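# Insert a grey peg into the held red oxygen ball

## Task

Take a loose grey peg and push it fully into an unoccupied hole of the red oxygen ball held by the other gripper, until it locks. Pegs already seated in the ball must stay seated. At the end, that other gripper must still be holding the ball, or a peg locked into it. Apart from that required hold, nothing counts as achieved if it stays in place only because the robot is holding it.

## Robot and tools

Robot: two 6-joint arms with parallel grippers, named left_arm and right_arm. They face each other across a table. The names are labels, not image sides. left_arm's base sits at (-0.055, +0.493, +0.124) m, on the +y side, and right_arm's at (+0.072, -0.490, +0.111) m. Each arm carries one wrist camera: cam_left_wrist and cam_right_wrist, both 896x504 images.

Scene frame: the origin is the table centre, +z is up, and the table surface is at z = +0.020 m. Results print each gripper's end_effector_position (m) and end_effector_quat_wxyz, plus linear (m/s) and angular (rad/s) velocities, all in this frame. The printed position is the point between the finger pads, roughly 3-4 cm short of the fingertips. It can be somewhat off, more so when the arm is stretched far. The fingers point along the gripper's +x axis and close along its y axis.

execute_actions takes "actions", a list holding zero or one item, and an optional "pictures" boolean (images are included by default).
- An empty list only reports the current state.
- A move is {"rows": [...], "steps": n}, with n from 1 to 15 control steps of 1/30 s each (default 15). Each row is used for one step. If there are fewer rows than steps, the last row repeats.
- A wait is {"steps": n} with no rows, n up to 300. It returns once n steps have passed since the previous result, and your reply time is counted in those steps.

Each row is a single flat list of 14 numbers that covers both arms, even if only one arm moves. The first 7 are for left_arm: waist, shoulder, elbow, wrist pitch, wrist yaw, wrist roll, then gripper opening. The next 7 are the same for right_arm.

The six joint numbers are absolute target angles in radians, on the same scale as the Joint positions line. They are not offsets. Ranges per arm:
- waist -3.054..3.054
- shoulder 0.000..3.142
- elbow 0.000..2.356
- wrist pitch -1.571..1.571
- wrist yaw -1.571..1.571
- wrist roll -3.142..3.142

A call is refused, and nothing is sent, if a target goes more than 0.010 rad beyond a range end and is also further out than the joint's last reported angle. The true end can differ by up to 0.010 rad. Targets past it are clipped, and the result then reports "joint sent to its limit". That line can refer to an earlier action that was still running.

The opening is an absolute value from -1 to 1. +1 is fully open, with a pad gap of 0.088 m. Empty fingers close at about -0.80, and going lower changes nothing. A full close takes at least about 0.5 s.

Motion limits: each step's target is kept within a fixed lead of the measured angle. The lead is 0.211 rad for waist, shoulder and elbow, 0.213 for wrist pitch, 0.267 for wrist yaw and 0.228 for wrist roll. Targets are also scaled back if they would move the hand more than 70 mm from where it is, so far moves need several calls. Friction can leave a joint short of its target, especially at long reach, and tiny changes may not move it at all. Check Joint positions after every move.

Reading results:
- Joint positions and Joint velocities give, for each arm, the six joints followed by the finger-pad gap in m (and m/s).
- grip_measured is the finger opening on the command scale. Each gripper has a fixed bias of up to about 1 mm. While squeezing something hard, the reading can be up to about 0.061 narrower than the pads really are.
- grip_effort_n is the motor's own effort in newtons; negative means closing. It stays nonzero at rest, can read high while moving or pressing against a stop, saturates near 83 N, and reads n/a at the start.
- "joint command not followed" means a clearance check changed or blocked some joint targets on some steps.
- HELD marks steps on which your row was not sent, fully or partly.

Grasping: to hold firmly, command about 0.07 below grip_measured; a smaller margin gives a lighter grip. Parts narrower than about 3 mm get proportionally less force. Pad force tops out around 34-49 N and can spike at first contact.

Between calls, the arms keep moving toward the last row you sent. They stop once everything has nearly settled, or once any step is HELD. Fingers still in motion finish their travel.

zoom_image: {"camera": name, "region": [x0, y0, x1, y1]} in pixels of that camera's latest image, with the origin at the top-left. The region can be at most 504x504. It shows a closer view and does not move anything.

Cameras: calibration is given per camera as K, distortion D and T_world_to_cam. The wrist camera pose follows from the arm's joint readings. Errors are about 0.5% in focal length, 1.5 px in principal point, 0.5 deg and 2.5 mm in pose. Results list any camera whose numbers changed.

It cannot be undone, so call it only once the peg is locked and the ball is stably held. Replying without a tool call ends everything.

Suggested order:
1. Locate the ball held by one gripper and a loose grey peg, using images and zoom_image.
2. Grasp the peg with the free arm.
3. Line the peg up with an empty hole and press it in steadily until it locks.
4. Release the peg, keep the ball held, and confirm before finishing.

Avoid:
- Letting the arms collide or press on each other.
- Contact torque reaching a joint's load limit. Limits are waist 17, shoulder 21.1, elbow 21, wrist pitch 5.55, wrist yaw 5.53, wrist roll 5.19 N m, and a held object's weight counts. Reaching one freezes that arm for 10 s.
- Holding loads for long. From 50 °C a MOTOR HOT warning appears. At 95 °C the arm is held still, and it can lose power and go limp if it does not cool.
- Dropping, slamming or shoving objects, disturbing pegs already seated, or pushing anything off the table.
- Forgetting that loose objects may occasionally be nudged.

Each tool is called after "Emit:" by a JSON object that holds its "api" and its "payload", one argument or row to a line.

## Session

Emit:
{"api": "execute_actions", "payload": {
  "actions": []
}}

Scene clock: 0.00 s of 4400.00 s.
left_arm: end_effector_position=(+0.1140, +0.0934, +0.3199) grip_measured=-0.120 grip_effort_n=n/a end_effector_quat_wxyz=(+0.779, -0.002, -0.005, -0.627) end_effector_velocity=(+0.000, +0.000, -0.000) end_effector_angular_velocity=(-0.001, -0.008, +0.005) | right_arm: end_effector_position=(+0.1648, -0.1872, +0.4316) grip_measured=+1.000 grip_effort_n=n/a end_effector_quat_wxyz=(+0.805, +0.014, -0.020, +0.593) end_effector_velocity=(-0.000, -0.000, +0.000) end_effector_angular_velocity=(-0.005, -0.007, +0.005)
Joint positions: left_arm=[0.278 1.633 0.637 1.006 0.28  0.001 0.033] | right_arm=[ 0.006  0.852  0.643  0.257  0.005 -0.     0.088]
Joint velocities: left_arm=[-0.002  0.002 -0.002  0.007 -0.007  0.007 -0.   ] | right_arm=[-0.002 -0.002  0.002 -0.007 -0.007 -0.007  0.   ]
Heat: left arm: hottest waist 21 °C (+0.0 °C/min); right arm: hottest elbow 21 °C (+0.0 °C/min).

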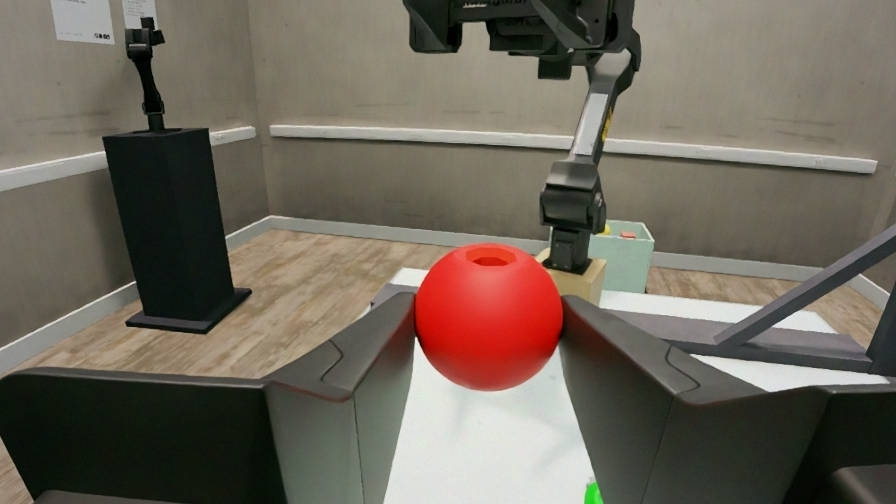

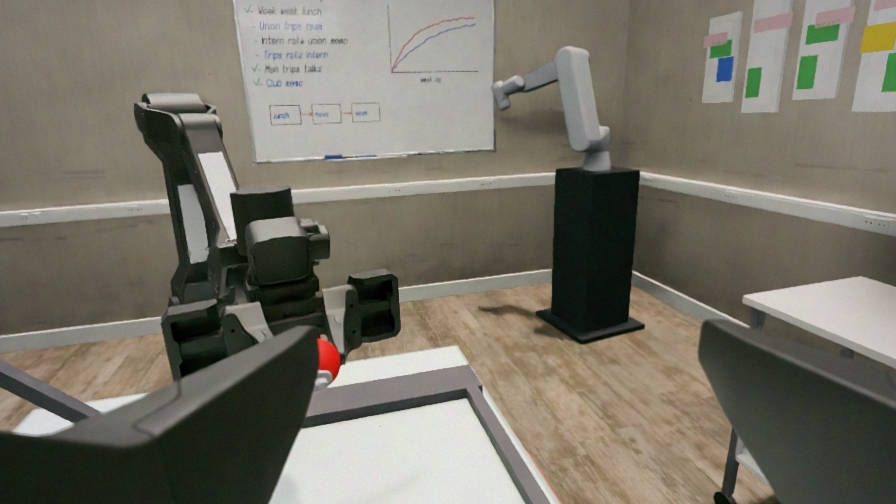

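Emit:
{"api": "zoom_image", "payload": {
  "camera": "cam_right_wrist",
  "region": [200, 280, 420, 420]
}}

Emit:
{"api": "zoom_image", "payload": {
  "camera": "cam_left_wrist",
  "region": [380, 220, 640, 504]
}}

Region (200, 280, 420, 420) of cam_right_wrist's 896x504 image, scaled by 2.291, with more detail than that image has; it fills the top 321 rows of this view, and the rest is white.

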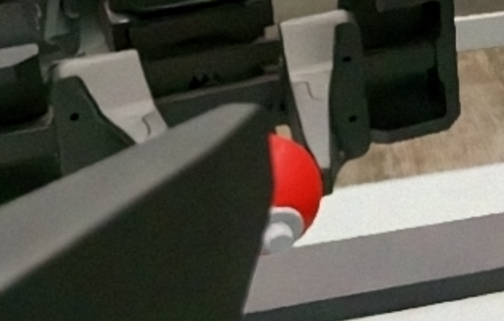

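Region (380, 220, 640, 504) of cam_left_wrist's 896x504 image, scaled by 1.775, with more detail than that image has; it fills the left 461 columns of this view, and the rest is white.

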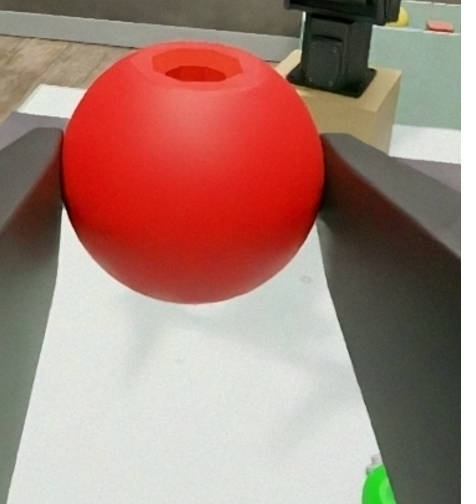

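Emit:
{"api": "execute_actions", "payload": {
  "actions": [
    {"rows": [
[0.278,1.633,0.637,1.006,0.28,0.001,-0.19, 0.010,0.852,0.643,0.245,0.005,0.0,1.0],
[0.278,1.633,0.637,1.006,0.28,0.001,-0.19, 0.022,0.852,0.643,0.210,0.005,0.0,1.0],
[0.278,1.633,0.637,1.006,0.28,0.001,-0.19, 0.042,0.852,0.643,0.157,0.005,0.0,1.0],
[0.278,1.633,0.637,1.006,0.28,0.001,-0.19, 0.066,0.852,0.643,0.090,0.005,0.0,1.0],
[0.278,1.633,0.637,1.006,0.28,0.001,-0.19, 0.095,0.852,0.643,0.010,0.005,0.0,1.0],
[0.278,1.633,0.637,1.006,0.28,0.001,-0.19, 0.127,0.852,0.643,-0.080,0.005,0.0,1.0],
[0.278,1.633,0.637,1.006,0.28,0.001,-0.19, 0.161,0.852,0.643,-0.175,0.005,0.0,1.0],
[0.278,1.633,0.637,1.006,0.28,0.001,-0.19, 0.195,0.852,0.643,-0.270,0.005,0.0,1.0],
[0.278,1.633,0.637,1.006,0.28,0.001,-0.19, 0.229,0.852,0.643,-0.363,0.005,0.0,1.0],
[0.278,1.633,0.637,1.006,0.28,0.001,-0.19, 0.261,0.852,0.643,-0.452,0.005,0.0,1.0],
[0.278,1.633,0.637,1.006,0.28,0.001,-0.19, 0.290,0.852,0.643,-0.532,0.005,0.0,1.0],
[0.278,1.633,0.637,1.006,0.28,0.001,-0.19, 0.314,0.852,0.643,-0.600,0.005,0.0,1.0],
[0.278,1.633,0.637,1.006,0.28,0.001,-0.19, 0.333,0.852,0.643,-0.653,0.005,0.0,1.0],
[0.278,1.633,0.637,1.006,0.28,0.001,-0.19, 0.346,0.852,0.643,-0.688,0.005,0.0,1.0],
[0.278,1.633,0.637,1.006,0.28,0.001,-0.19, 0.350,0.852,0.643,-0.700,0.005,0.0,1.0]
], "steps": 15}
  ],
  "pictures": false
}}

Emit:
{"api": "execute_actions", "payload": {
  "actions": [
    {"steps": 10}
  ]
}}

Scene clock: 9.87 s of 4400.00 s.
left_arm: end_effector_position=(+0.1140, +0.0934, +0.3199) grip_measured=-0.120 grip_effort_n=-83.5 end_effector_quat_wxyz=(+0.779, -0.002, -0.005, -0.627) end_effector_velocity=(-0.000, +0.000, -0.005) end_effector_angular_velocity=(+0.021, +0.003, +0.005) | right_arm: end_effector_position=(+0.0722, -0.2138, +0.2947) grip_measured=+1.000 grip_effort_n=-2.1 end_effector_quat_wxyz=(+0.674, -0.216, +0.214, +0.673) end_effector_velocity=(-0.142, -0.205, -0.288) end_effector_angular_velocity=(-1.619, -0.009, +0.536)
Joint positions: left_arm=[0.278 1.633 0.637 1.006 0.28  0.001 0.033] | right_arm=[ 0.304  0.85   0.644 -0.411  0.005 -0.     0.088]
Joint velocities: left_arm=[-0.002 -0.002 -0.002 -0.022 -0.007  0.007 -0.   ] | right_arm=[ 0.505 -0.002 -0.002 -1.619 -0.022 -0.022  0.   ]
Heat: left arm: hottest wrist pitch 22 °C (+6.1 °C/min); right arm: hottest elbow 23 °C (+12.2 °C/min).
Steps of this call (steps 1 to 90: nothing new was sent; then 6.37 s passed at rest; steps 91 to 105: all 15 steps of this action). Readings (joint positions):
91: left_arm=[0.278 1.633 0.637 1.006 0.280 0.001] | right_arm=[0.006 0.852 0.643 0.257 0.005 -0.000]
92: left_arm=[0.278 1.633 0.637 1.006 0.280 0.001] | right_arm=[0.008 0.852 0.643 0.249 0.005 -0.000]
94: left_arm=[0.278 1.633 0.637 1.006 0.280 0.001] | right_arm=[0.022 0.850 0.644 0.196 0.005 -0.000]
98: left_arm=[0.278 1.633 0.637 1.006 0.280 0.001] | right_arm=[0.111 0.850 0.644 -0.021 0.005 -0.000]
105: the state above

Scene clock: 10.20 s of 4400.00 s.
left_arm: end_effector_position=(+0.1140, +0.0934, +0.3199) grip_measured=-0.120 grip_effort_n=-83.5 end_effector_quat_wxyz=(+0.779, -0.002, -0.005, -0.627) end_effector_velocity=(-0.000, +0.000, -0.002) end_effector_angular_velocity=(-0.001, +0.039, +0.005) | right_arm: end_effector_position=(+0.0626, -0.2550, +0.2511) grip_measured=+1.000 grip_effort_n=-3.0 end_effector_quat_wxyz=(+0.625, -0.313, +0.298, +0.650) end_effector_velocity=(-0.003, -0.025, -0.020) end_effector_angular_velocity=(-0.139, +0.004, +0.011)
Joint positions: left_arm=[0.278 1.633 0.637 1.006 0.28  0.001 0.033] | right_arm=[ 0.345  0.85   0.644 -0.687  0.005 -0.     0.088]
Joint velocities: left_arm=[-0.002 -0.002 -0.002 -0.007 -0.007 -0.037 -0.   ] | right_arm=[ 0.012 -0.007 -0.007 -0.139 -0.007  0.007  0.   ]
Heat: left arm: hottest wrist pitch 22 °C (+5.9 °C/min); right arm: hottest elbow 23 °C (+11.8 °C/min).
Steps of this call (steps 1 to 10: the robot went on to your last target). Readings (joint positions):
1: left_arm=[0.278 1.633 0.637 1.006 0.280 0.001] | right_arm=[0.318 0.850 0.644 -0.467 0.005 -0.000]
2: left_arm=[0.278 1.633 0.637 1.006 0.280 0.001] | right_arm=[0.327 0.850 0.644 -0.523 0.005 -0.000]
4: left_arm=[0.278 1.633 0.637 1.006 0.280 0.001] | right_arm=[0.337 0.850 0.644 -0.612 0.005 -0.000]
8: left_arm=[0.278 1.633 0.637 1.006 0.280 0.001] | right_arm=[0.344 0.850 0.644 -0.673 0.005 -0.000]
10: the state above
camera_calibration (this result's frames):
cam_right_wrist: T_world_to_cam=[[0.998604, 0.0389116, -0.035726, -0.0317839], [0.0231671, -0.930403, -0.365805, -0.116074], [-0.0474736, 0.364466, -0.930006, 0.404386], [0, 0, 0, 1]] pos_world=[0.0536263, -0.254144, 0.332485]

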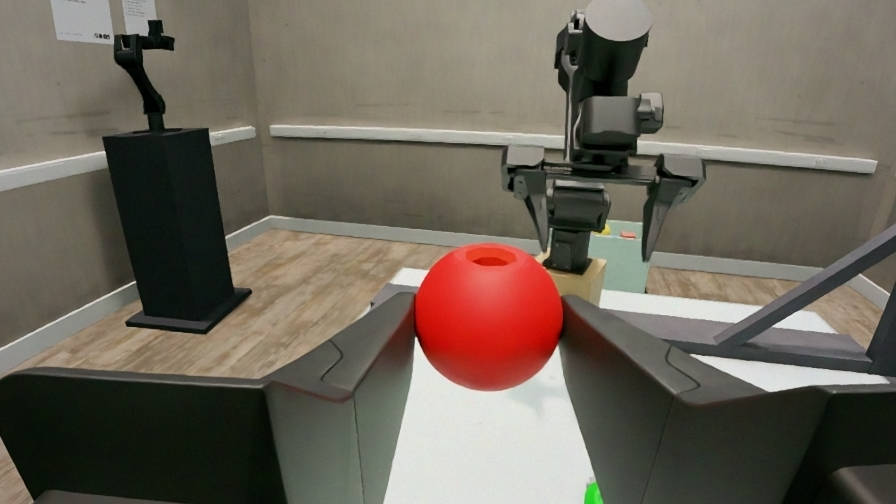

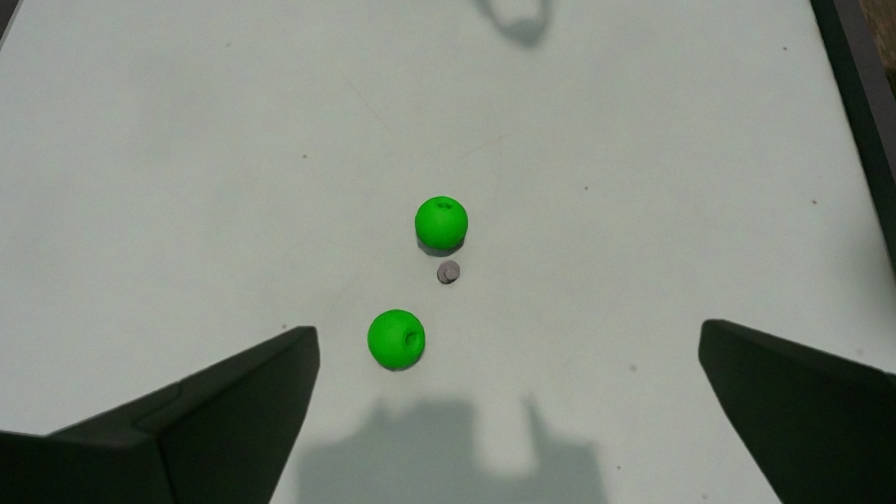

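Emit:
{"api": "execute_actions", "payload": {
  "actions": []
}}

Emit:
{"api": "zoom_image", "payload": {
  "camera": "cam_right_wrist",
  "region": [400, 220, 500, 320]
}}

Scene clock: 10.93 s of 4400.00 s.
left_arm: end_effector_position=(+0.1140, +0.0934, +0.3199) grip_measured=-0.120 grip_effort_n=-83.5 end_effector_quat_wxyz=(+0.779, -0.002, -0.005, -0.627) end_effector_velocity=(-0.000, +0.000, -0.002) end_effector_angular_velocity=(+0.005, +0.011, +0.005) | right_arm: end_effector_position=(+0.0624, -0.2569, +0.2496) grip_measured=+1.000 grip_effort_n=-1.6 end_effector_quat_wxyz=(+0.623, -0.317, +0.301, +0.649) end_effector_velocity=(-0.001, -0.004, -0.002) end_effector_angular_velocity=(-0.018, +0.012, +0.012)
Joint positions: left_arm=[0.278 1.633 0.637 1.006 0.28  0.001 0.033] | right_arm=[ 0.346  0.85   0.644 -0.698  0.005 -0.     0.088]
Joint velocities: left_arm=[-0.002 -0.002 -0.002 -0.007 -0.007 -0.007 -0.   ] | right_arm=[-0.007 -0.007 -0.002 -0.022 -0.022 -0.007  0.   ]
Heat: left arm: hottest wrist pitch 22 °C (+5.5 °C/min); right arm: hottest elbow 23 °C (+11.0 °C/min).
Steps of this call (steps 1 to 22: the robot went on to your last target). Readings (joint positions):
1: left_arm=[0.278 1.633 0.637 1.006 0.280 0.001] | right_arm=[0.346 0.850 0.644 -0.689 0.005 -0.000]
2: left_arm=[0.278 1.633 0.637 1.006 0.280 0.001] | right_arm=[0.346 0.850 0.644 -0.691 0.005 -0.000]
4: left_arm=[0.278 1.633 0.637 1.006 0.280 0.001] | right_arm=[0.346 0.850 0.644 -0.695 0.005 -0.000]
8: left_arm=[0.278 1.633 0.637 1.006 0.280 0.001] | right_arm=[0.346 0.850 0.644 -0.697 0.005 -0.000]
22: the state above
camera_calibration (this result's frames):
cam_right_wrist: T_world_to_cam=[[0.998576, 0.0396598, -0.0356721, -0.0313997], [0.0244104, -0.934362, -0.355488, -0.122056], [-0.0474293, 0.354111, -0.934, 0.402005], [0, 0, 0, 1]] pos_world=[0.0534012, -0.255154, 0.330964]

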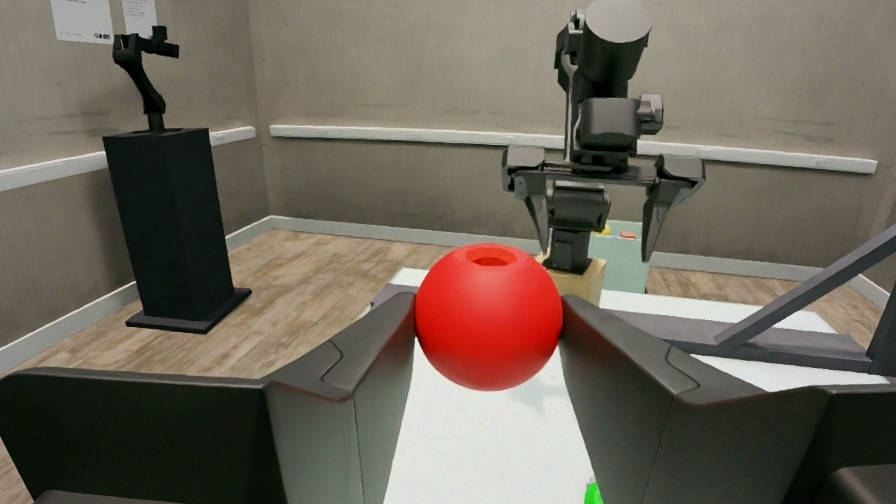

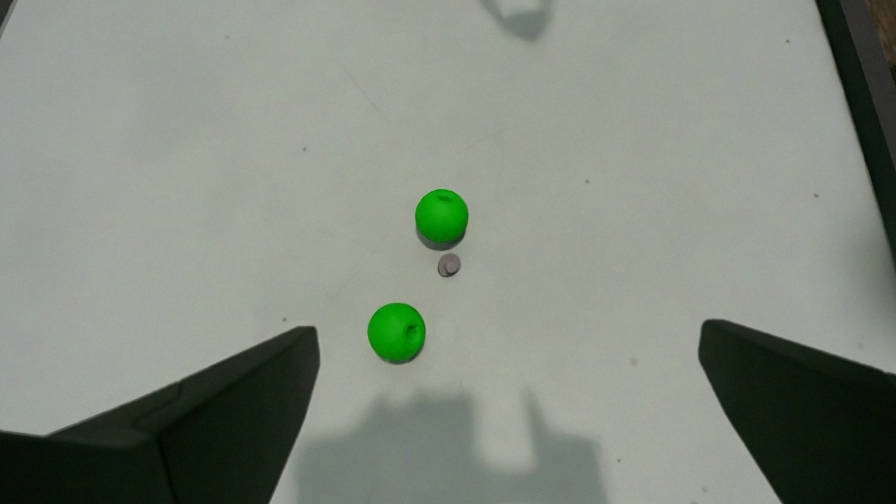

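Region (400, 220, 500, 320) of cam_right_wrist's 896x504 image, scaled by 5.040, with more detail than that image has.

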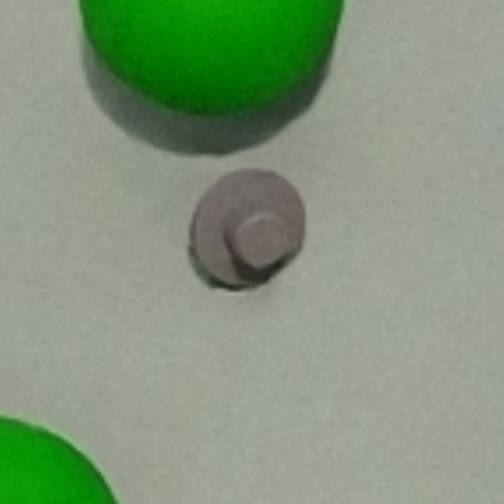

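Emit:
{"api": "execute_actions", "payload": {
  "actions": [
    {"rows": [
[0.278,1.633,0.637,1.006,0.28,0.001,-0.19, 0.349,0.855,0.642,-0.697,0.003,-0.003,0.99],
[0.278,1.633,0.637,1.006,0.28,0.001,-0.19, 0.345,0.863,0.640,-0.689,-0.003,-0.011,0.98],
[0.278,1.633,0.637,1.006,0.28,0.001,-0.19, 0.338,0.876,0.637,-0.676,-0.014,-0.025,0.96],
[0.278,1.633,0.637,1.006,0.28,0.001,-0.19, 0.330,0.894,0.633,-0.658,-0.028,-0.043,0.94],
[0.278,1.633,0.637,1.006,0.28,0.001,-0.19, 0.319,0.916,0.628,-0.636,-0.045,-0.065,0.91],
[0.278,1.633,0.637,1.006,0.28,0.001,-0.19, 0.307,0.941,0.622,-0.610,-0.065,-0.092,0.87],
[0.278,1.633,0.637,1.006,0.28,0.001,-0.19, 0.293,0.970,0.616,-0.581,-0.087,-0.122,0.83],
[0.278,1.633,0.637,1.006,0.28,0.001,-0.19, 0.278,1.002,0.608,-0.548,-0.112,-0.155,0.79],
[0.278,1.633,0.637,1.006,0.28,0.001,-0.19, 0.261,1.037,0.600,-0.513,-0.140,-0.191,0.74],
[0.278,1.633,0.637,1.006,0.28,0.001,-0.19, 0.243,1.074,0.592,-0.476,-0.168,-0.229,0.69],
[0.278,1.633,0.637,1.006,0.28,0.001,-0.19, 0.224,1.113,0.583,-0.437,-0.199,-0.269,0.63],
[0.278,1.633,0.637,1.006,0.28,0.001,-0.19, 0.205,1.154,0.573,-0.396,-0.230,-0.310,0.58],
[0.278,1.633,0.637,1.006,0.28,0.001,-0.19, 0.185,1.196,0.564,-0.354,-0.263,-0.353,0.52],
[0.278,1.633,0.637,1.006,0.28,0.001,-0.19, 0.165,1.238,0.554,-0.311,-0.296,-0.397,0.46],
[0.278,1.633,0.637,1.006,0.28,0.001,-0.19, 0.144,1.281,0.544,-0.268,-0.330,-0.441,0.40]
], "steps": 15}
  ],
  "pictures": false
}}

Emit:
{"api": "execute_actions", "payload": {
  "actions": [
    {"rows": [
[0.278,1.633,0.637,1.006,0.28,0.001,-0.19, 0.123,1.324,0.534,-0.225,-0.363,-0.485,0.34],
[0.278,1.633,0.637,1.006,0.28,0.001,-0.19, 0.103,1.366,0.524,-0.182,-0.396,-0.529,0.28],
[0.278,1.633,0.637,1.006,0.28,0.001,-0.19, 0.083,1.408,0.515,-0.140,-0.429,-0.572,0.22],
[0.278,1.633,0.637,1.006,0.28,0.001,-0.19, 0.064,1.449,0.505,-0.099,-0.460,-0.613,0.17],
[0.278,1.633,0.637,1.006,0.28,0.001,-0.19, 0.045,1.488,0.496,-0.060,-0.491,-0.653,0.11],
[0.278,1.633,0.637,1.006,0.28,0.001,-0.19, 0.027,1.525,0.488,-0.023,-0.519,-0.691,0.06],
[0.278,1.633,0.637,1.006,0.28,0.001,-0.19, 0.010,1.560,0.480,0.012,-0.547,-0.727,0.01],
[0.278,1.633,0.637,1.006,0.28,0.001,-0.19, -0.005,1.592,0.472,0.045,-0.572,-0.760,-0.03],
[0.278,1.633,0.637,1.006,0.28,0.001,-0.19, -0.019,1.621,0.466,0.074,-0.594,-0.790,-0.07],
[0.278,1.633,0.637,1.006,0.28,0.001,-0.19, -0.031,1.646,0.460,0.100,-0.614,-0.817,-0.11],
[0.278,1.633,0.637,1.006,0.28,0.001,-0.19, -0.042,1.668,0.455,0.122,-0.631,-0.839,-0.14],
[0.278,1.633,0.637,1.006,0.28,0.001,-0.19, -0.050,1.686,0.451,0.140,-0.645,-0.857,-0.17],
[0.278,1.633,0.637,1.006,0.28,0.001,-0.19, -0.057,1.699,0.448,0.153,-0.656,-0.871,-0.18],
[0.278,1.633,0.637,1.006,0.28,0.001,-0.19, -0.061,1.707,0.446,0.161,-0.662,-0.879,-0.2],
[0.278,1.633,0.637,1.006,0.28,0.001,-0.19, -0.062,1.710,0.445,0.164,-0.664,-0.882,-0.2]
], "steps": 15}
  ],
  "pictures": false
}}

Emit:
{"api": "execute_actions", "payload": {
  "actions": [
    {"steps": 15}
  ]
}}

Scene clock: 56.47 s of 4400.00 s.
left_arm: end_effector_position=(+0.1140, +0.0934, +0.3199) grip_measured=-0.120 grip_effort_n=-83.5 end_effector_quat_wxyz=(+0.779, -0.002, -0.005, -0.627) end_effector_velocity=(+0.002, +0.001, -0.002) end_effector_angular_velocity=(+0.005, +0.011, +0.019) | right_arm: end_effector_position=(+0.0641, -0.2104, +0.1989) grip_measured=+0.558 grip_effort_n=-17.4 end_effector_quat_wxyz=(+0.532, -0.356, +0.261, +0.723) end_effector_velocity=(+0.034, +0.113, -0.237) end_effector_angular_velocity=(+0.001, +0.064, +0.945)
Joint positions: left_arm=[0.278 1.633 0.637 1.006 0.28  0.001 0.033] | right_arm=[ 0.201  1.162  0.586 -0.378 -0.241 -0.326  0.066]
Joint velocities: left_arm=[-0.002 -0.002 -0.002 -0.007 -0.022 -0.007 -0.   ] | right_arm=[-0.574  1.199 -0.281  1.179 -0.93  -1.238 -0.08 ]
Heat: left arm: hottest wrist pitch 26 °C (+5.3 °C/min); right arm: hottest elbow 26 °C (+5.3 °C/min).
Steps of this call (steps 1 to 15: the robot went on to your last target; steps 16 to 90: nothing new was sent; then 42.03 s passed at rest; steps 91 to 105: all 15 steps of this action). Readings (joint positions):
91: left_arm=[0.278 1.633 0.637 1.006 0.280 0.001] | right_arm=[0.346 0.850 0.644 -0.698 0.005 -0.000]
92: left_arm=[0.278 1.633 0.637 1.006 0.280 0.001] | right_arm=[0.346 0.851 0.644 -0.698 0.005 -0.001]
94: left_arm=[0.278 1.633 0.637 1.006 0.280 0.001] | right_arm=[0.344 0.860 0.644 -0.685 -0.004 -0.015]
98: left_arm=[0.278 1.633 0.637 1.006 0.280 0.001] | right_arm=[0.314 0.927 0.639 -0.613 -0.058 -0.086]
105: the state above

Scene clock: 56.97 s of 4400.00 s.
left_arm: end_effector_position=(+0.1140, +0.0934, +0.3199) grip_measured=-0.120 grip_effort_n=-83.5 end_effector_quat_wxyz=(+0.779, -0.002, -0.005, -0.627) end_effector_velocity=(+0.000, +0.000, -0.000) end_effector_angular_velocity=(-0.004, +0.006, +0.005) | right_arm: end_effector_position=(+0.0826, -0.1976, +0.1029) grip_measured=-0.142 grip_effort_n=-17.9 end_effector_quat_wxyz=(+0.408, -0.348, +0.169, +0.827) end_effector_velocity=(+0.008, -0.024, -0.073) end_effector_angular_velocity=(+0.157, +0.058, +0.274)
Joint positions: left_arm=[0.278 1.633 0.637 1.006 0.28  0.001 0.033] | right_arm=[-0.042  1.666  0.463  0.123 -0.628 -0.84   0.032]
Joint velocities: left_arm=[-0.002  0.002 -0.002  0.007 -0.007 -0.007 -0.   ] | right_arm=[-0.193  0.408 -0.115  0.388 -0.315 -0.447 -0.028]
Heat: left arm: hottest wrist pitch 26 °C (+5.3 °C/min); right arm: hottest elbow 26 °C (+5.3 °C/min).
Steps of this call (steps 1 to 15: all 15 steps of this action). Readings (joint positions):
1: left_arm=[0.278 1.633 0.637 1.006 0.280 0.001] | right_arm=[0.182 1.203 0.576 -0.337 -0.272 -0.368]
2: left_arm=[0.278 1.633 0.637 1.006 0.280 0.001] | right_arm=[0.162 1.244 0.567 -0.296 -0.304 -0.410]
4: left_arm=[0.278 1.633 0.637 1.006 0.280 0.001] | right_arm=[0.122 1.327 0.547 -0.213 -0.368 -0.494]
8: left_arm=[0.278 1.633 0.637 1.006 0.280 0.001] | right_arm=[0.047 1.484 0.509 -0.058 -0.488 -0.654]
15: the state above

Scene clock: 57.47 s of 4400.00 s.
left_arm: end_effector_position=(+0.1140, +0.0934, +0.3199) grip_measured=-0.120 grip_effort_n=-83.5 end_effector_quat_wxyz=(+0.779, -0.002, -0.005, -0.627) end_effector_velocity=(+0.000, -0.000, -0.004) end_effector_angular_velocity=(+0.012, -0.001, +0.005) | right_arm: end_effector_position=(+0.0832, -0.1978, +0.0986) grip_measured=-0.197 grip_effort_n=-17.9 end_effector_quat_wxyz=(+0.401, -0.343, +0.155, +0.835) end_effector_velocity=(-0.001, -0.002, +0.000) end_effector_angular_velocity=(+0.005, -0.004, +0.016)
Joint positions: left_arm=[0.278 1.633 0.637 1.006 0.28  0.001 0.033] | right_arm=[-0.058  1.699  0.455  0.163 -0.66  -0.879  0.029]
Joint velocities: left_arm=[-0.002  0.002 -0.002 -0.007 -0.007  0.007 -0.   ] | right_arm=[-0.002 -0.002 -0.002 -0.007 -0.007 -0.022 -0.   ]
Heat: left arm: hottest wrist pitch 26 °C (+5.2 °C/min); right arm: hottest elbow 26 °C (+5.2 °C/min).
Steps of this call (steps 1 to 15: the robot went on to your last target). Readings (joint positions):
1: left_arm=[0.278 1.633 0.637 1.006 0.280 0.001] | right_arm=[-0.047 1.677 0.460 0.134 -0.637 -0.851]
2: left_arm=[0.278 1.633 0.637 1.006 0.280 0.001] | right_arm=[-0.051 1.685 0.457 0.142 -0.643 -0.859]
4: left_arm=[0.278 1.633 0.637 1.006 0.280 0.001] | right_arm=[-0.055 1.693 0.456 0.152 -0.651 -0.869]
8: left_arm=[0.278 1.633 0.637 1.006 0.280 0.001] | right_arm=[-0.057 1.697 0.456 0.160 -0.658 -0.877]
15: the state above
camera_calibration (this result's frames):
cam_right_wrist: T_world_to_cam=[[0.773476, 0.633411, -0.0228967, 0.0750153], [0.548709, -0.687251, -0.47603, -0.103861], [-0.317258, 0.355634, -0.879131, 0.258344], [0, 0, 0, 1]] pos_world=[0.0809288, -0.21077, 0.179395]

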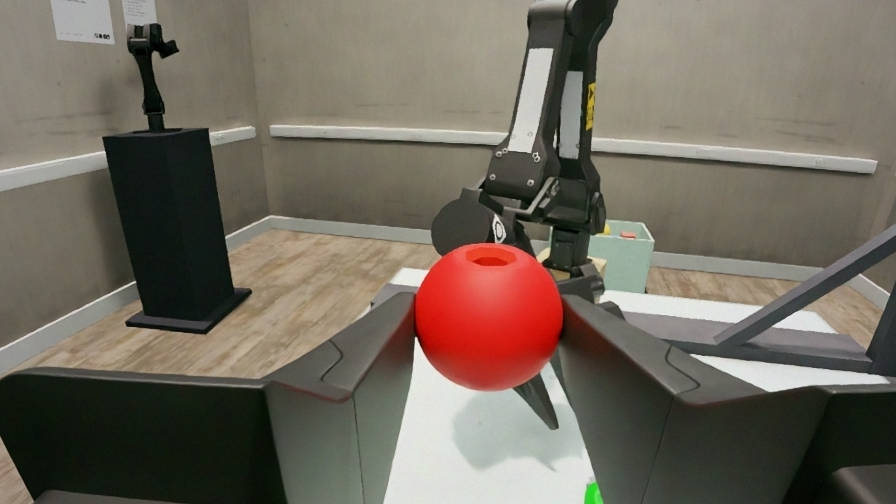

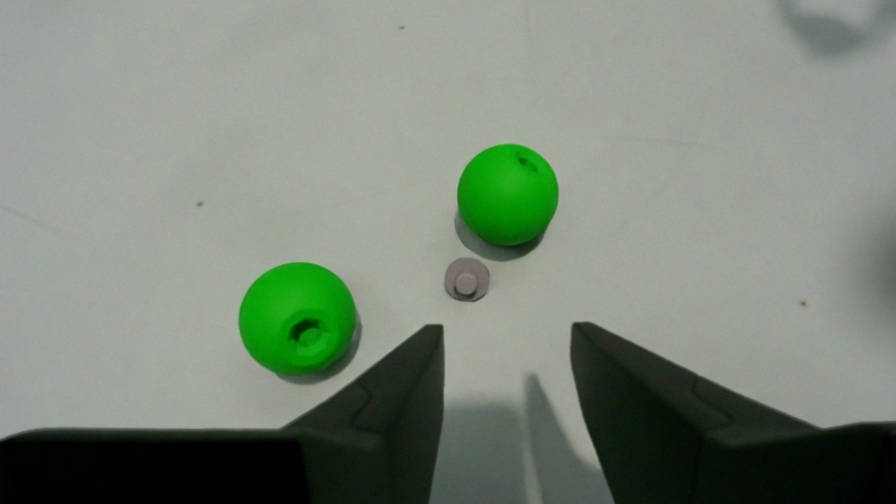

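Emit:
{"api": "zoom_image", "payload": {
  "camera": "cam_right_wrist",
  "region": [420, 240, 520, 340]
}}

Region (420, 240, 520, 340) of cam_right_wrist's 896x504 image, scaled by 5.040, with more detail than that image has.

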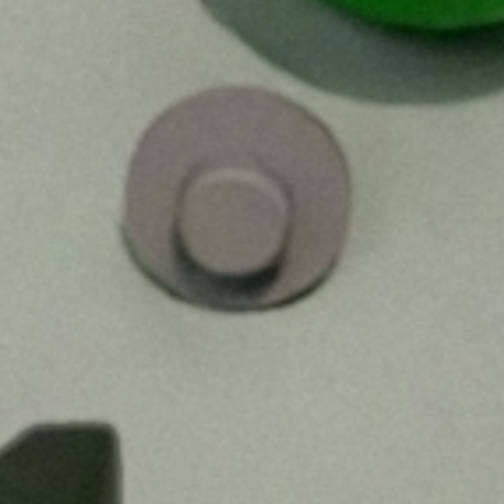

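Emit:
{"api": "execute_actions", "payload": {
  "actions": [
    {"rows": [
[0.278,1.633,0.637,1.006,0.28,0.001,-0.19, -0.060,1.713,0.444,0.169,-0.663,-0.879,-0.2],
[0.278,1.633,0.637,1.006,0.28,0.001,-0.19, -0.055,1.721,0.442,0.184,-0.659,-0.871,-0.21],
[0.278,1.633,0.637,1.006,0.28,0.001,-0.19, -0.047,1.734,0.439,0.207,-0.654,-0.858,-0.23],
[0.278,1.633,0.637,1.006,0.28,0.001,-0.19, -0.037,1.750,0.436,0.236,-0.648,-0.841,-0.24],
[0.278,1.633,0.637,1.006,0.28,0.001,-0.19, -0.026,1.770,0.431,0.270,-0.640,-0.822,-0.26],
[0.278,1.633,0.637,1.006,0.28,0.001,-0.19, -0.013,1.791,0.426,0.308,-0.631,-0.801,-0.29],
[0.278,1.633,0.637,1.006,0.28,0.001,-0.19, 0.001,1.814,0.421,0.349,-0.622,-0.778,-0.31],
[0.278,1.633,0.637,1.006,0.28,0.001,-0.19, 0.015,1.836,0.415,0.389,-0.612,-0.755,-0.34],
[0.278,1.633,0.637,1.006,0.28,0.001,-0.19, 0.029,1.859,0.410,0.430,-0.603,-0.732,-0.36],
[0.278,1.633,0.637,1.006,0.28,0.001,-0.19, 0.042,1.880,0.405,0.468,-0.594,-0.711,-0.39],
[0.278,1.633,0.637,1.006,0.28,0.001,-0.19, 0.053,1.900,0.400,0.502,-0.586,-0.692,-0.41],
[0.278,1.633,0.637,1.006,0.28,0.001,-0.19, 0.063,1.916,0.397,0.531,-0.580,-0.675,-0.42],
[0.278,1.633,0.637,1.006,0.28,0.001,-0.19, 0.071,1.929,0.394,0.554,-0.575,-0.662,-0.44],
[0.278,1.633,0.637,1.006,0.28,0.001,-0.19, 0.076,1.937,0.392,0.569,-0.571,-0.654,-0.45],
[0.278,1.633,0.637,1.006,0.28,0.001,-0.19, 0.078,1.940,0.391,0.574,-0.570,-0.651,-0.45]
], "steps": 15}
  ],
  "pictures": false
}}

Emit:
{"api": "execute_actions", "payload": {
  "actions": [
    {"steps": 18}
  ]
}}

Emit:
{"api": "zoom_image", "payload": {
  "camera": "cam_right_wrist",
  "region": [420, 250, 590, 400]
}}

Scene clock: 85.53 s of 4400.00 s.
left_arm: end_effector_position=(+0.1140, +0.0934, +0.3199) grip_measured=-0.120 grip_effort_n=-83.5 end_effector_quat_wxyz=(+0.779, -0.002, -0.005, -0.627) end_effector_velocity=(-0.003, +0.000, -0.005) end_effector_angular_velocity=(+0.017, +0.001, -0.010) | right_arm: end_effector_position=(+0.0618, -0.1863, +0.0642) grip_measured=-0.414 grip_effort_n=-17.4 end_effector_quat_wxyz=(+0.422, -0.331, +0.171, +0.827) end_effector_velocity=(-0.048, +0.001, -0.057) end_effector_angular_velocity=(-0.037, +0.073, -0.081)
Joint positions: left_arm=[0.278 1.633 0.637 1.006 0.28  0.001 0.033] | right_arm=[ 0.057  1.901  0.406  0.516 -0.587 -0.685  0.019]
Joint velocities: left_arm=[-0.002  0.002 -0.007 -0.007  0.007  0.007 -0.   ] | right_arm=[ 0.208  0.339 -0.095  0.564  0.11   0.33  -0.017]
Heat: left arm: hottest wrist pitch 27 °C (+3.0 °C/min); right arm: hottest elbow 24 °C (+0.0 °C/min).
Steps of this call (steps 1 to 15: the robot went on to your last target; steps 16 to 90: nothing new was sent; then 24.57 s passed at rest; steps 91 to 105: all 15 steps of this action). Readings (joint positions):
91: left_arm=[0.278 1.633 0.637 1.006 0.280 0.001] | right_arm=[-0.058 1.700 0.455 0.164 -0.660 -0.880]
92: left_arm=[0.278 1.633 0.637 1.006 0.280 0.001] | right_arm=[-0.058 1.702 0.454 0.169 -0.660 -0.880]
94: left_arm=[0.278 1.633 0.637 1.006 0.280 0.001] | right_arm=[-0.056 1.713 0.451 0.193 -0.660 -0.868]
98: left_arm=[0.278 1.633 0.637 1.006 0.280 0.001] | right_arm=[-0.022 1.772 0.438 0.298 -0.638 -0.808]
105: the state above

Scene clock: 86.13 s of 4400.00 s.
left_arm: end_effector_position=(+0.1140, +0.0934, +0.3199) grip_measured=-0.120 grip_effort_n=-83.5 end_effector_quat_wxyz=(+0.779, -0.002, -0.005, -0.627) end_effector_velocity=(-0.000, +0.000, -0.005) end_effector_angular_velocity=(+0.018, +0.018, +0.005) | right_arm: end_effector_position=(+0.0587, -0.1845, +0.0605) grip_measured=-0.448 grip_effort_n=-17.4 end_effector_quat_wxyz=(+0.427, -0.327, +0.171, +0.825) end_effector_velocity=(-0.001, -0.004, -0.002) end_effector_angular_velocity=(-0.017, +0.006, +0.007)
Joint positions: left_arm=[0.278 1.633 0.637 1.006 0.28  0.001 0.033] | right_arm=[ 0.074  1.929  0.399  0.573 -0.575 -0.654  0.017]
Joint velocities: left_arm=[-0.002 -0.002 -0.002 -0.022 -0.007 -0.007 -0.   ] | right_arm=[-0.002 -0.002 -0.002 -0.022 -0.007 -0.007 -0.   ]
Heat: left arm: hottest wrist pitch 27 °C (+3.0 °C/min); right arm: hottest elbow 24 °C (+0.0 °C/min).
Steps of this call (steps 1 to 18: the robot went on to your last target). Readings (joint positions):
1: left_arm=[0.278 1.633 0.637 1.006 0.280 0.001] | right_arm=[0.063 1.910 0.403 0.532 -0.584 -0.676]
2: left_arm=[0.278 1.633 0.637 1.006 0.280 0.001] | right_arm=[0.067 1.916 0.401 0.543 -0.582 -0.670]
4: left_arm=[0.278 1.633 0.637 1.006 0.280 0.001] | right_arm=[0.071 1.923 0.399 0.558 -0.578 -0.662]
8: left_arm=[0.278 1.633 0.637 1.006 0.280 0.001] | right_arm=[0.073 1.927 0.399 0.569 -0.575 -0.655]
18: the state above
camera_calibration (this result's frames):
cam_right_wrist: T_world_to_cam=[[0.814359, 0.578794, -0.0426247, 0.0734424], [0.488006, -0.72267, -0.489487, -0.101514], [-0.314116, 0.377817, -0.870968, 0.215784], [0, 0, 0, 1]] pos_world=[0.0575123, -0.197396, 0.141381]

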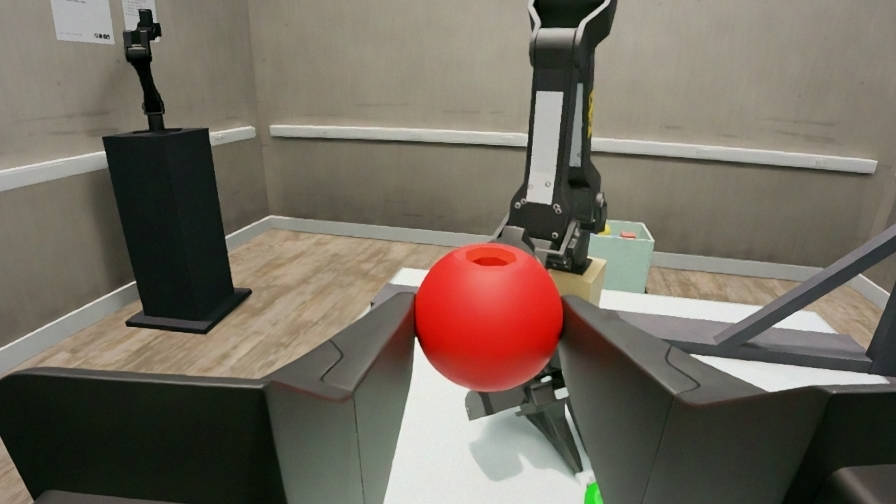

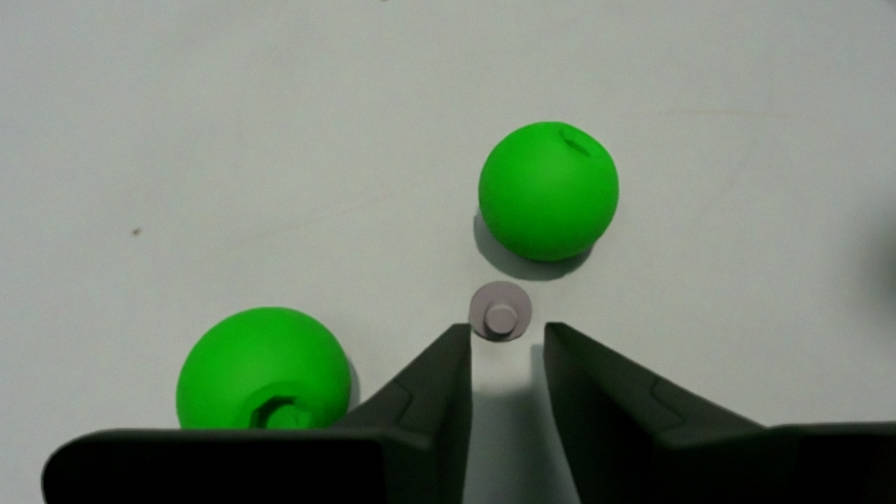

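Region (420, 250, 590, 400) of cam_right_wrist's 896x504 image, scaled by 2.965, with more detail than that image has; it fills the top 445 rows of this view, and the rest is white.

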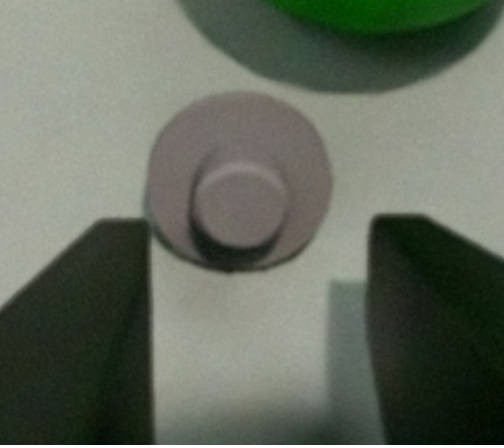

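Emit:
{"api": "execute_actions", "payload": {
  "actions": [
    {"rows": [
[0.278,1.633,0.637,1.006,0.28,0.001,-0.19, 0.078,1.940,0.398,0.574,-0.570,-0.651,-0.47],
[0.278,1.633,0.637,1.006,0.28,0.001,-0.19, 0.079,1.942,0.404,0.576,-0.569,-0.650,-0.49],
[0.278,1.633,0.637,1.006,0.28,0.001,-0.19, 0.081,1.946,0.409,0.580,-0.568,-0.648,-0.51],
[0.278,1.633,0.637,1.006,0.28,0.001,-0.19, 0.084,1.952,0.411,0.585,-0.567,-0.645,-0.52],
[0.278,1.633,0.637,1.006,0.28,0.001,-0.19, 0.087,1.959,0.413,0.591,-0.565,-0.642,-0.53],
[0.278,1.633,0.637,1.006,0.28,0.001,-0.19, 0.090,1.966,0.4155,0.597,-0.563,-0.639,-0.535],
[0.278,1.633,0.637,1.006,0.28,0.001,-0.19, 0.093,1.972,0.4175,0.603,-0.561,-0.636,-0.535],
[0.278,1.633,0.637,1.006,0.28,0.001,-0.19, 0.096,1.977,0.419,0.608,-0.5595,-0.634,-0.535],
[0.278,1.633,0.637,1.006,0.28,0.001,-0.19, 0.0975,1.980,0.420,0.611,-0.559,-0.633,-0.535],
[0.278,1.633,0.637,1.006,0.28,0.001,-0.19, 0.098,1.9814,0.4206,0.612,-0.5584,-0.632,-0.535]
], "steps": 15}
  ],
  "pictures": false
}}

Emit:
{"api": "execute_actions", "payload": {
  "actions": [
    {"steps": 10}
  ]
}}

Emit:
{"api": "zoom_image", "payload": {
  "camera": "cam_right_wrist",
  "region": [420, 250, 590, 400]
}}

Scene clock: 106.27 s of 4400.00 s.
left_arm: end_effector_position=(+0.1140, +0.0934, +0.3199) grip_measured=-0.120 grip_effort_n=-83.5 end_effector_quat_wxyz=(+0.779, -0.002, -0.005, -0.627) end_effector_velocity=(-0.000, +0.000, -0.002) end_effector_angular_velocity=(+0.005, +0.011, +0.005) | right_arm: end_effector_position=(+0.0554, -0.1790, +0.0556) grip_measured=-0.531 grip_effort_n=-17.9 end_effector_quat_wxyz=(+0.427, -0.327, +0.170, +0.825) end_effector_velocity=(-0.001, +0.005, +0.002) end_effector_angular_velocity=(+0.020, +0.006, +0.002)
Joint positions: left_arm=[0.278 1.633 0.637 1.006 0.28  0.001 0.033] | right_arm=[ 0.094  1.969  0.414  0.609 -0.564 -0.635  0.013]
Joint velocities: left_arm=[-0.002 -0.002 -0.002 -0.007 -0.007 -0.007  0.   ] | right_arm=[ 0.002  0.007  0.007  0.022 -0.007  0.007 -0.001]
Heat: left arm: hottest wrist pitch 28 °C (+3.0 °C/min); right arm: hottest elbow 23 °C (-3.0 °C/min).
Steps of this call (steps 1 to 15: the robot went on to your last target; steps 16 to 90: nothing new was sent; then 16.63 s passed at rest; steps 91 to 105: all 15 steps of this action). Readings (joint positions):
91: left_arm=[0.278 1.633 0.637 1.006 0.280 0.001] | right_arm=[0.074 1.929 0.399 0.573 -0.575 -0.653]
92: left_arm=[0.278 1.633 0.637 1.006 0.280 0.001] | right_arm=[0.074 1.929 0.399 0.574 -0.574 -0.653]
94: left_arm=[0.278 1.633 0.637 1.006 0.280 0.001] | right_arm=[0.076 1.932 0.399 0.577 -0.574 -0.651]
98: left_arm=[0.278 1.633 0.637 1.006 0.280 0.001] | right_arm=[0.085 1.952 0.407 0.594 -0.568 -0.642]
105: the state above

Scene clock: 106.60 s of 4400.00 s.
left_arm: end_effector_position=(+0.1140, +0.0934, +0.3199) grip_measured=-0.120 grip_effort_n=-83.5 end_effector_quat_wxyz=(+0.779, -0.002, -0.005, -0.627) end_effector_velocity=(-0.000, +0.001, +0.001) end_effector_angular_velocity=(-0.003, +0.023, +0.005) | right_arm: end_effector_position=(+0.0554, -0.1787, +0.0555) grip_measured=-0.533 grip_effort_n=-17.9 end_effector_quat_wxyz=(+0.428, -0.327, +0.170, +0.825) end_effector_velocity=(-0.003, -0.002, +0.001) end_effector_angular_velocity=(-0.000, +0.015, +0.015)
Joint positions: left_arm=[0.278 1.633 0.637 1.006 0.28  0.001 0.033] | right_arm=[ 0.094  1.97   0.415  0.611 -0.563 -0.634  0.013]
Joint velocities: left_arm=[-0.002 -0.007 -0.002 -0.007 -0.007 -0.022 -0.   ] | right_arm=[-0.002 -0.002 -0.002 -0.007 -0.022 -0.007 -0.   ]
Heat: left arm: hottest wrist pitch 28 °C (+3.0 °C/min); right arm: hottest elbow 23 °C (-3.0 °C/min).
Steps of this call (steps 1 to 10: the robot went on to your last target). Readings (joint positions):
1: left_arm=[0.278 1.633 0.637 1.006 0.280 0.001] | right_arm=[0.094 1.969 0.414 0.610 -0.563 -0.635]
2: left_arm=[0.278 1.633 0.637 1.006 0.280 0.001] | right_arm=[0.094 1.969 0.414 0.610 -0.563 -0.635]
4: left_arm=[0.278 1.633 0.637 1.006 0.280 0.001] | right_arm=[0.094 1.970 0.415 0.611 -0.563 -0.634]
8: left_arm=[0.278 1.633 0.637 1.006 0.280 0.001] | right_arm=[0.094 1.970 0.415 0.611 -0.563 -0.634]
10: the state above
camera_calibration (this result's frames):
cam_right_wrist: T_world_to_cam=[[0.814458, 0.578792, -0.0407163, 0.0724187], [0.488307, -0.721648, -0.490694, -0.09802], [-0.313393, 0.379768, -0.87038, 0.20846], [0, 0, 0, 1]] pos_world=[0.0542118, -0.191818, 0.13629]

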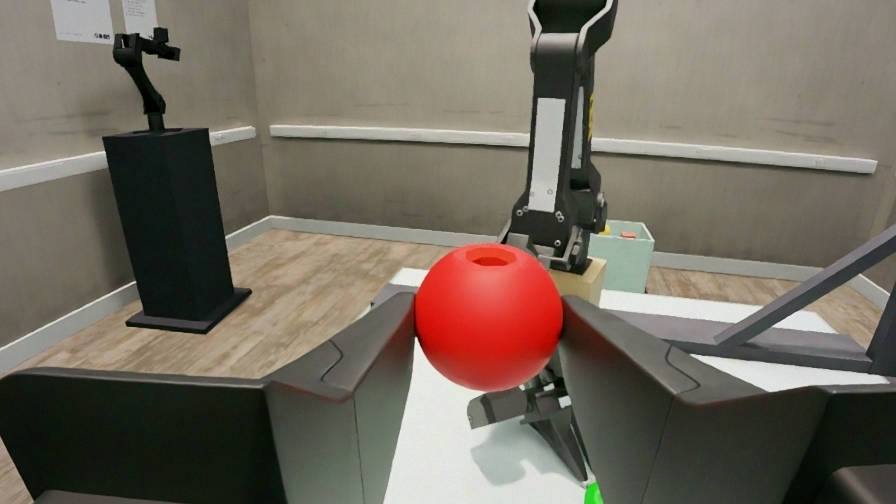

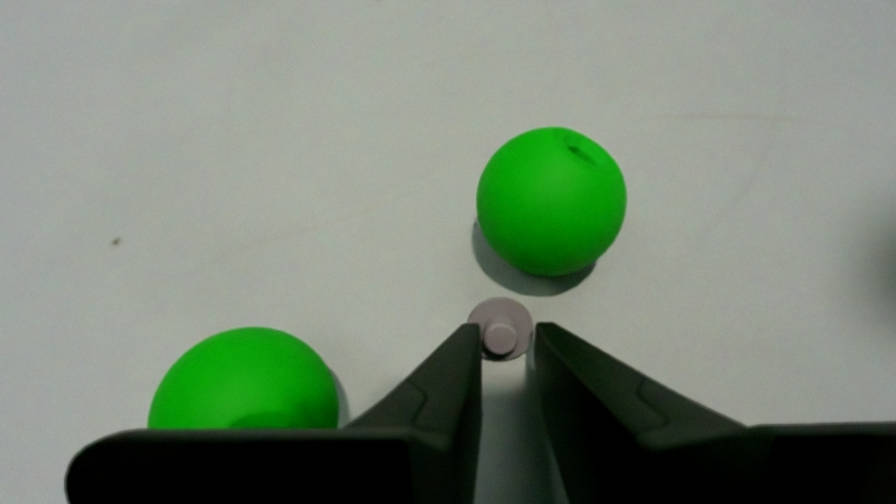

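Region (420, 250, 590, 400) of cam_right_wrist's 896x504 image, scaled by 2.965, with more detail than that image has; it fills the top 445 rows of this view, and the rest is white.

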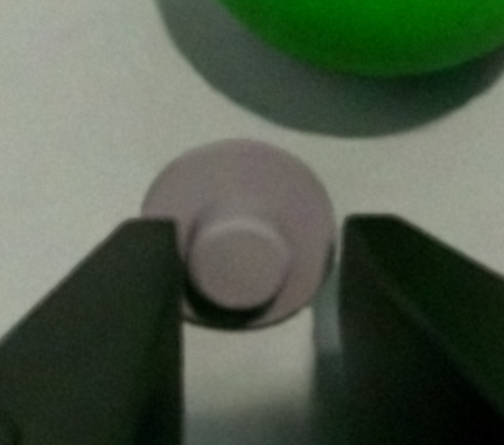

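Emit:
{"api": "execute_actions", "payload": {
  "actions": [
    {"rows": [
[0.278,1.633,0.637,1.006,0.28,0.001,-0.19, 0.0995,1.9822,0.4207,0.613,-0.558,-0.6315,-0.535],
[0.278,1.633,0.637,1.006,0.28,0.001,-0.19, 0.1015,1.9843,0.421,0.6153,-0.5575,-0.6305,-0.535],
[0.278,1.633,0.637,1.006,0.28,0.001,-0.19, 0.1035,1.9875,0.4214,0.6189,-0.5565,-0.629,-0.535],
[0.278,1.633,0.637,1.006,0.28,0.001,-0.19, 0.1055,1.9913,0.422,0.6232,-0.5553,-0.627,-0.535],
[0.278,1.633,0.637,1.006,0.28,0.001,-0.19, 0.1075,1.9955,0.4226,0.628,-0.554,-0.625,-0.535],
[0.278,1.633,0.637,1.006,0.28,0.001,-0.19, 0.109,1.9997,0.4231,0.6327,-0.5528,-0.623,-0.535],
[0.278,1.633,0.637,1.006,0.28,0.001,-0.19, 0.1105,2.0035,0.4237,0.637,-0.5516,-0.621,-0.535],
[0.278,1.633,0.637,1.006,0.28,0.001,-0.19, 0.1118,2.0067,0.4241,0.6406,-0.5506,-0.6193,-0.535],
[0.278,1.633,0.637,1.006,0.28,0.001,-0.19, 0.1126,2.0088,0.4244,0.643,-0.55,-0.6182,-0.535],
[0.278,1.633,0.637,1.006,0.28,0.001,-0.19, 0.1129,2.0096,0.4245,0.6439,-0.5497,-0.6178,-0.535]
], "steps": 15}
  ],
  "pictures": false
}}

Emit:
{"api": "execute_actions", "payload": {
  "actions": [
    {"steps": 8}
  ]
}}

Emit:
{"api": "zoom_image", "payload": {
  "camera": "cam_right_wrist",
  "region": [420, 250, 590, 400]
}}

Scene clock: 116.37 s of 4400.00 s.
left_arm: end_effector_position=(+0.1140, +0.0934, +0.3199) grip_measured=-0.120 grip_effort_n=-83.5 end_effector_quat_wxyz=(+0.779, -0.002, -0.005, -0.627) end_effector_velocity=(-0.003, +0.000, +0.000) end_effector_angular_velocity=(+0.001, +0.008, -0.010) | right_arm: end_effector_position=(+0.0523, -0.1757, +0.0530) grip_measured=-0.533 grip_effort_n=-17.9 end_effector_quat_wxyz=(+0.428, -0.325, +0.167, +0.827) end_effector_velocity=(+0.000, -0.001, -0.002) end_effector_angular_velocity=(-0.013, +0.008, -0.017)
Joint positions: left_arm=[0.278 1.633 0.637 1.006 0.28  0.001 0.033] | right_arm=[ 0.108  1.994  0.42   0.643 -0.558 -0.621  0.013]
Joint velocities: left_arm=[-0.002 -0.007 -0.002 -0.007  0.007 -0.007 -0.   ] | right_arm=[ 0.002  0.007 -0.002  0.007  0.007  0.022 -0.   ]
Heat: left arm: hottest wrist pitch 28 °C (+2.0 °C/min); right arm: hottest elbow 23 °C (-3.0 °C/min).
Steps of this call (steps 1 to 15: the robot went on to your last target; steps 16 to 90: nothing new was sent; then 6.27 s passed at rest; steps 91 to 105: all 15 steps of this action). Readings (joint positions):
91: left_arm=[0.278 1.633 0.637 1.006 0.280 0.001] | right_arm=[0.095 1.970 0.415 0.611 -0.563 -0.634]
92: left_arm=[0.278 1.633 0.637 1.006 0.280 0.001] | right_arm=[0.095 1.971 0.415 0.612 -0.563 -0.634]
94: left_arm=[0.278 1.633 0.637 1.006 0.280 0.001] | right_arm=[0.098 1.974 0.415 0.616 -0.562 -0.632]
98: left_arm=[0.278 1.633 0.637 1.006 0.280 0.001] | right_arm=[0.104 1.986 0.417 0.630 -0.558 -0.626]
105: the state above

Scene clock: 116.63 s of 4400.00 s.
left_arm: end_effector_position=(+0.1140, +0.0934, +0.3199) grip_measured=-0.120 grip_effort_n=-83.5 end_effector_quat_wxyz=(+0.779, -0.002, -0.005, -0.627) end_effector_velocity=(+0.000, -0.000, +0.000) end_effector_angular_velocity=(+0.001, +0.008, +0.005) | right_arm: end_effector_position=(+0.0522, -0.1757, +0.0529) grip_measured=-0.533 grip_effort_n=-17.9 end_effector_quat_wxyz=(+0.428, -0.325, +0.167, +0.827) end_effector_velocity=(-0.004, -0.004, -0.001) end_effector_angular_velocity=(-0.009, +0.008, +0.031)
Joint positions: left_arm=[0.278 1.633 0.637 1.006 0.28  0.001 0.033] | right_arm=[ 0.109  1.995  0.42   0.644 -0.558 -0.62   0.013]
Joint velocities: left_arm=[-0.002 -0.002  0.002 -0.007 -0.007 -0.007 -0.   ] | right_arm=[ 0.002 -0.002 -0.002 -0.022 -0.022 -0.022  0.   ]
Heat: left arm: hottest wrist pitch 28 °C (+2.0 °C/min); right arm: hottest elbow 23 °C (-3.0 °C/min).
Steps of this call (steps 1 to 8: the robot went on to your last target). Readings (joint positions):
1: left_arm=[0.278 1.633 0.637 1.006 0.280 0.001] | right_arm=[0.109 1.995 0.420 0.644 -0.558 -0.620]
2: left_arm=[0.278 1.633 0.637 1.006 0.280 0.001] | right_arm=[0.109 1.995 0.420 0.644 -0.558 -0.620]
4: left_arm=[0.278 1.633 0.637 1.006 0.280 0.001] | right_arm=[0.109 1.995 0.420 0.644 -0.558 -0.620]
8: the state above
camera_calibration (this result's frames):
cam_right_wrist: T_world_to_cam=[[0.813415, 0.580406, -0.0385458, 0.0733638], [0.488515, -0.7176, -0.496391, -0.0944924], [-0.315769, 0.384942, -0.867243, 0.204916], [0, 0, 0, 1]] pos_world=[0.0511918, -0.189269, 0.133635]

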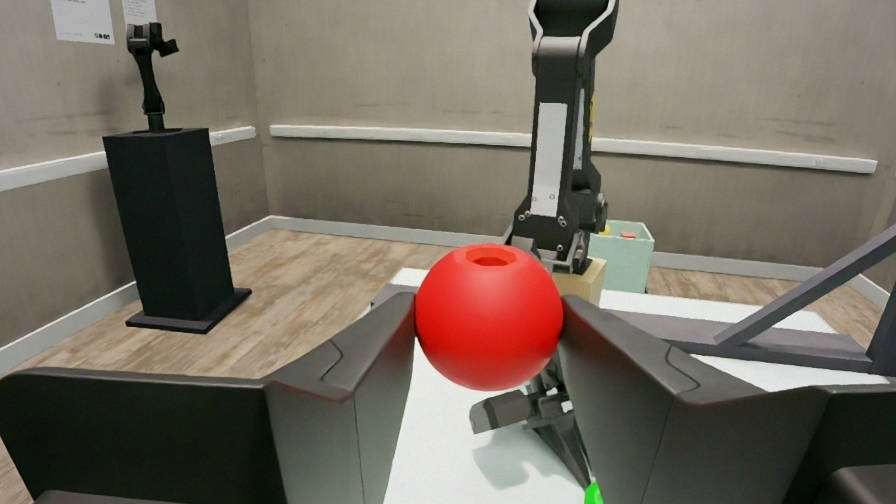

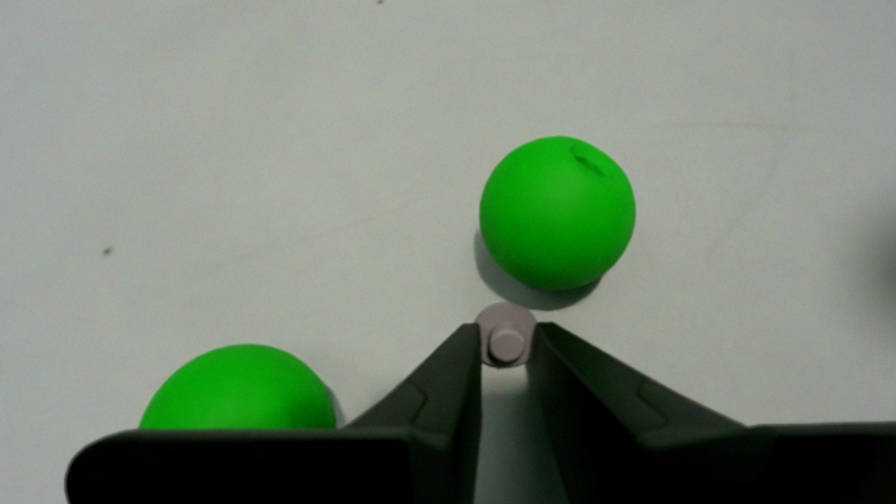

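Region (420, 250, 590, 400) of cam_right_wrist's 896x504 image, scaled by 2.965, with more detail than that image has; it fills the top 445 rows of this view, and the rest is white.

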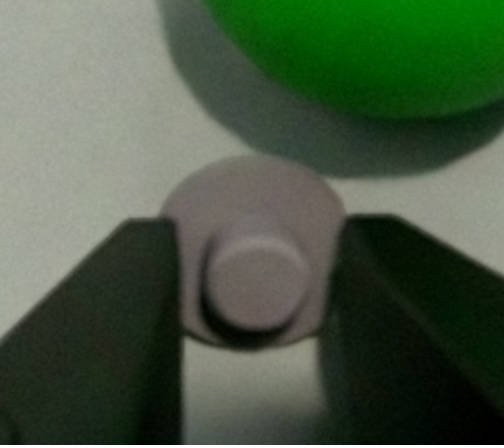

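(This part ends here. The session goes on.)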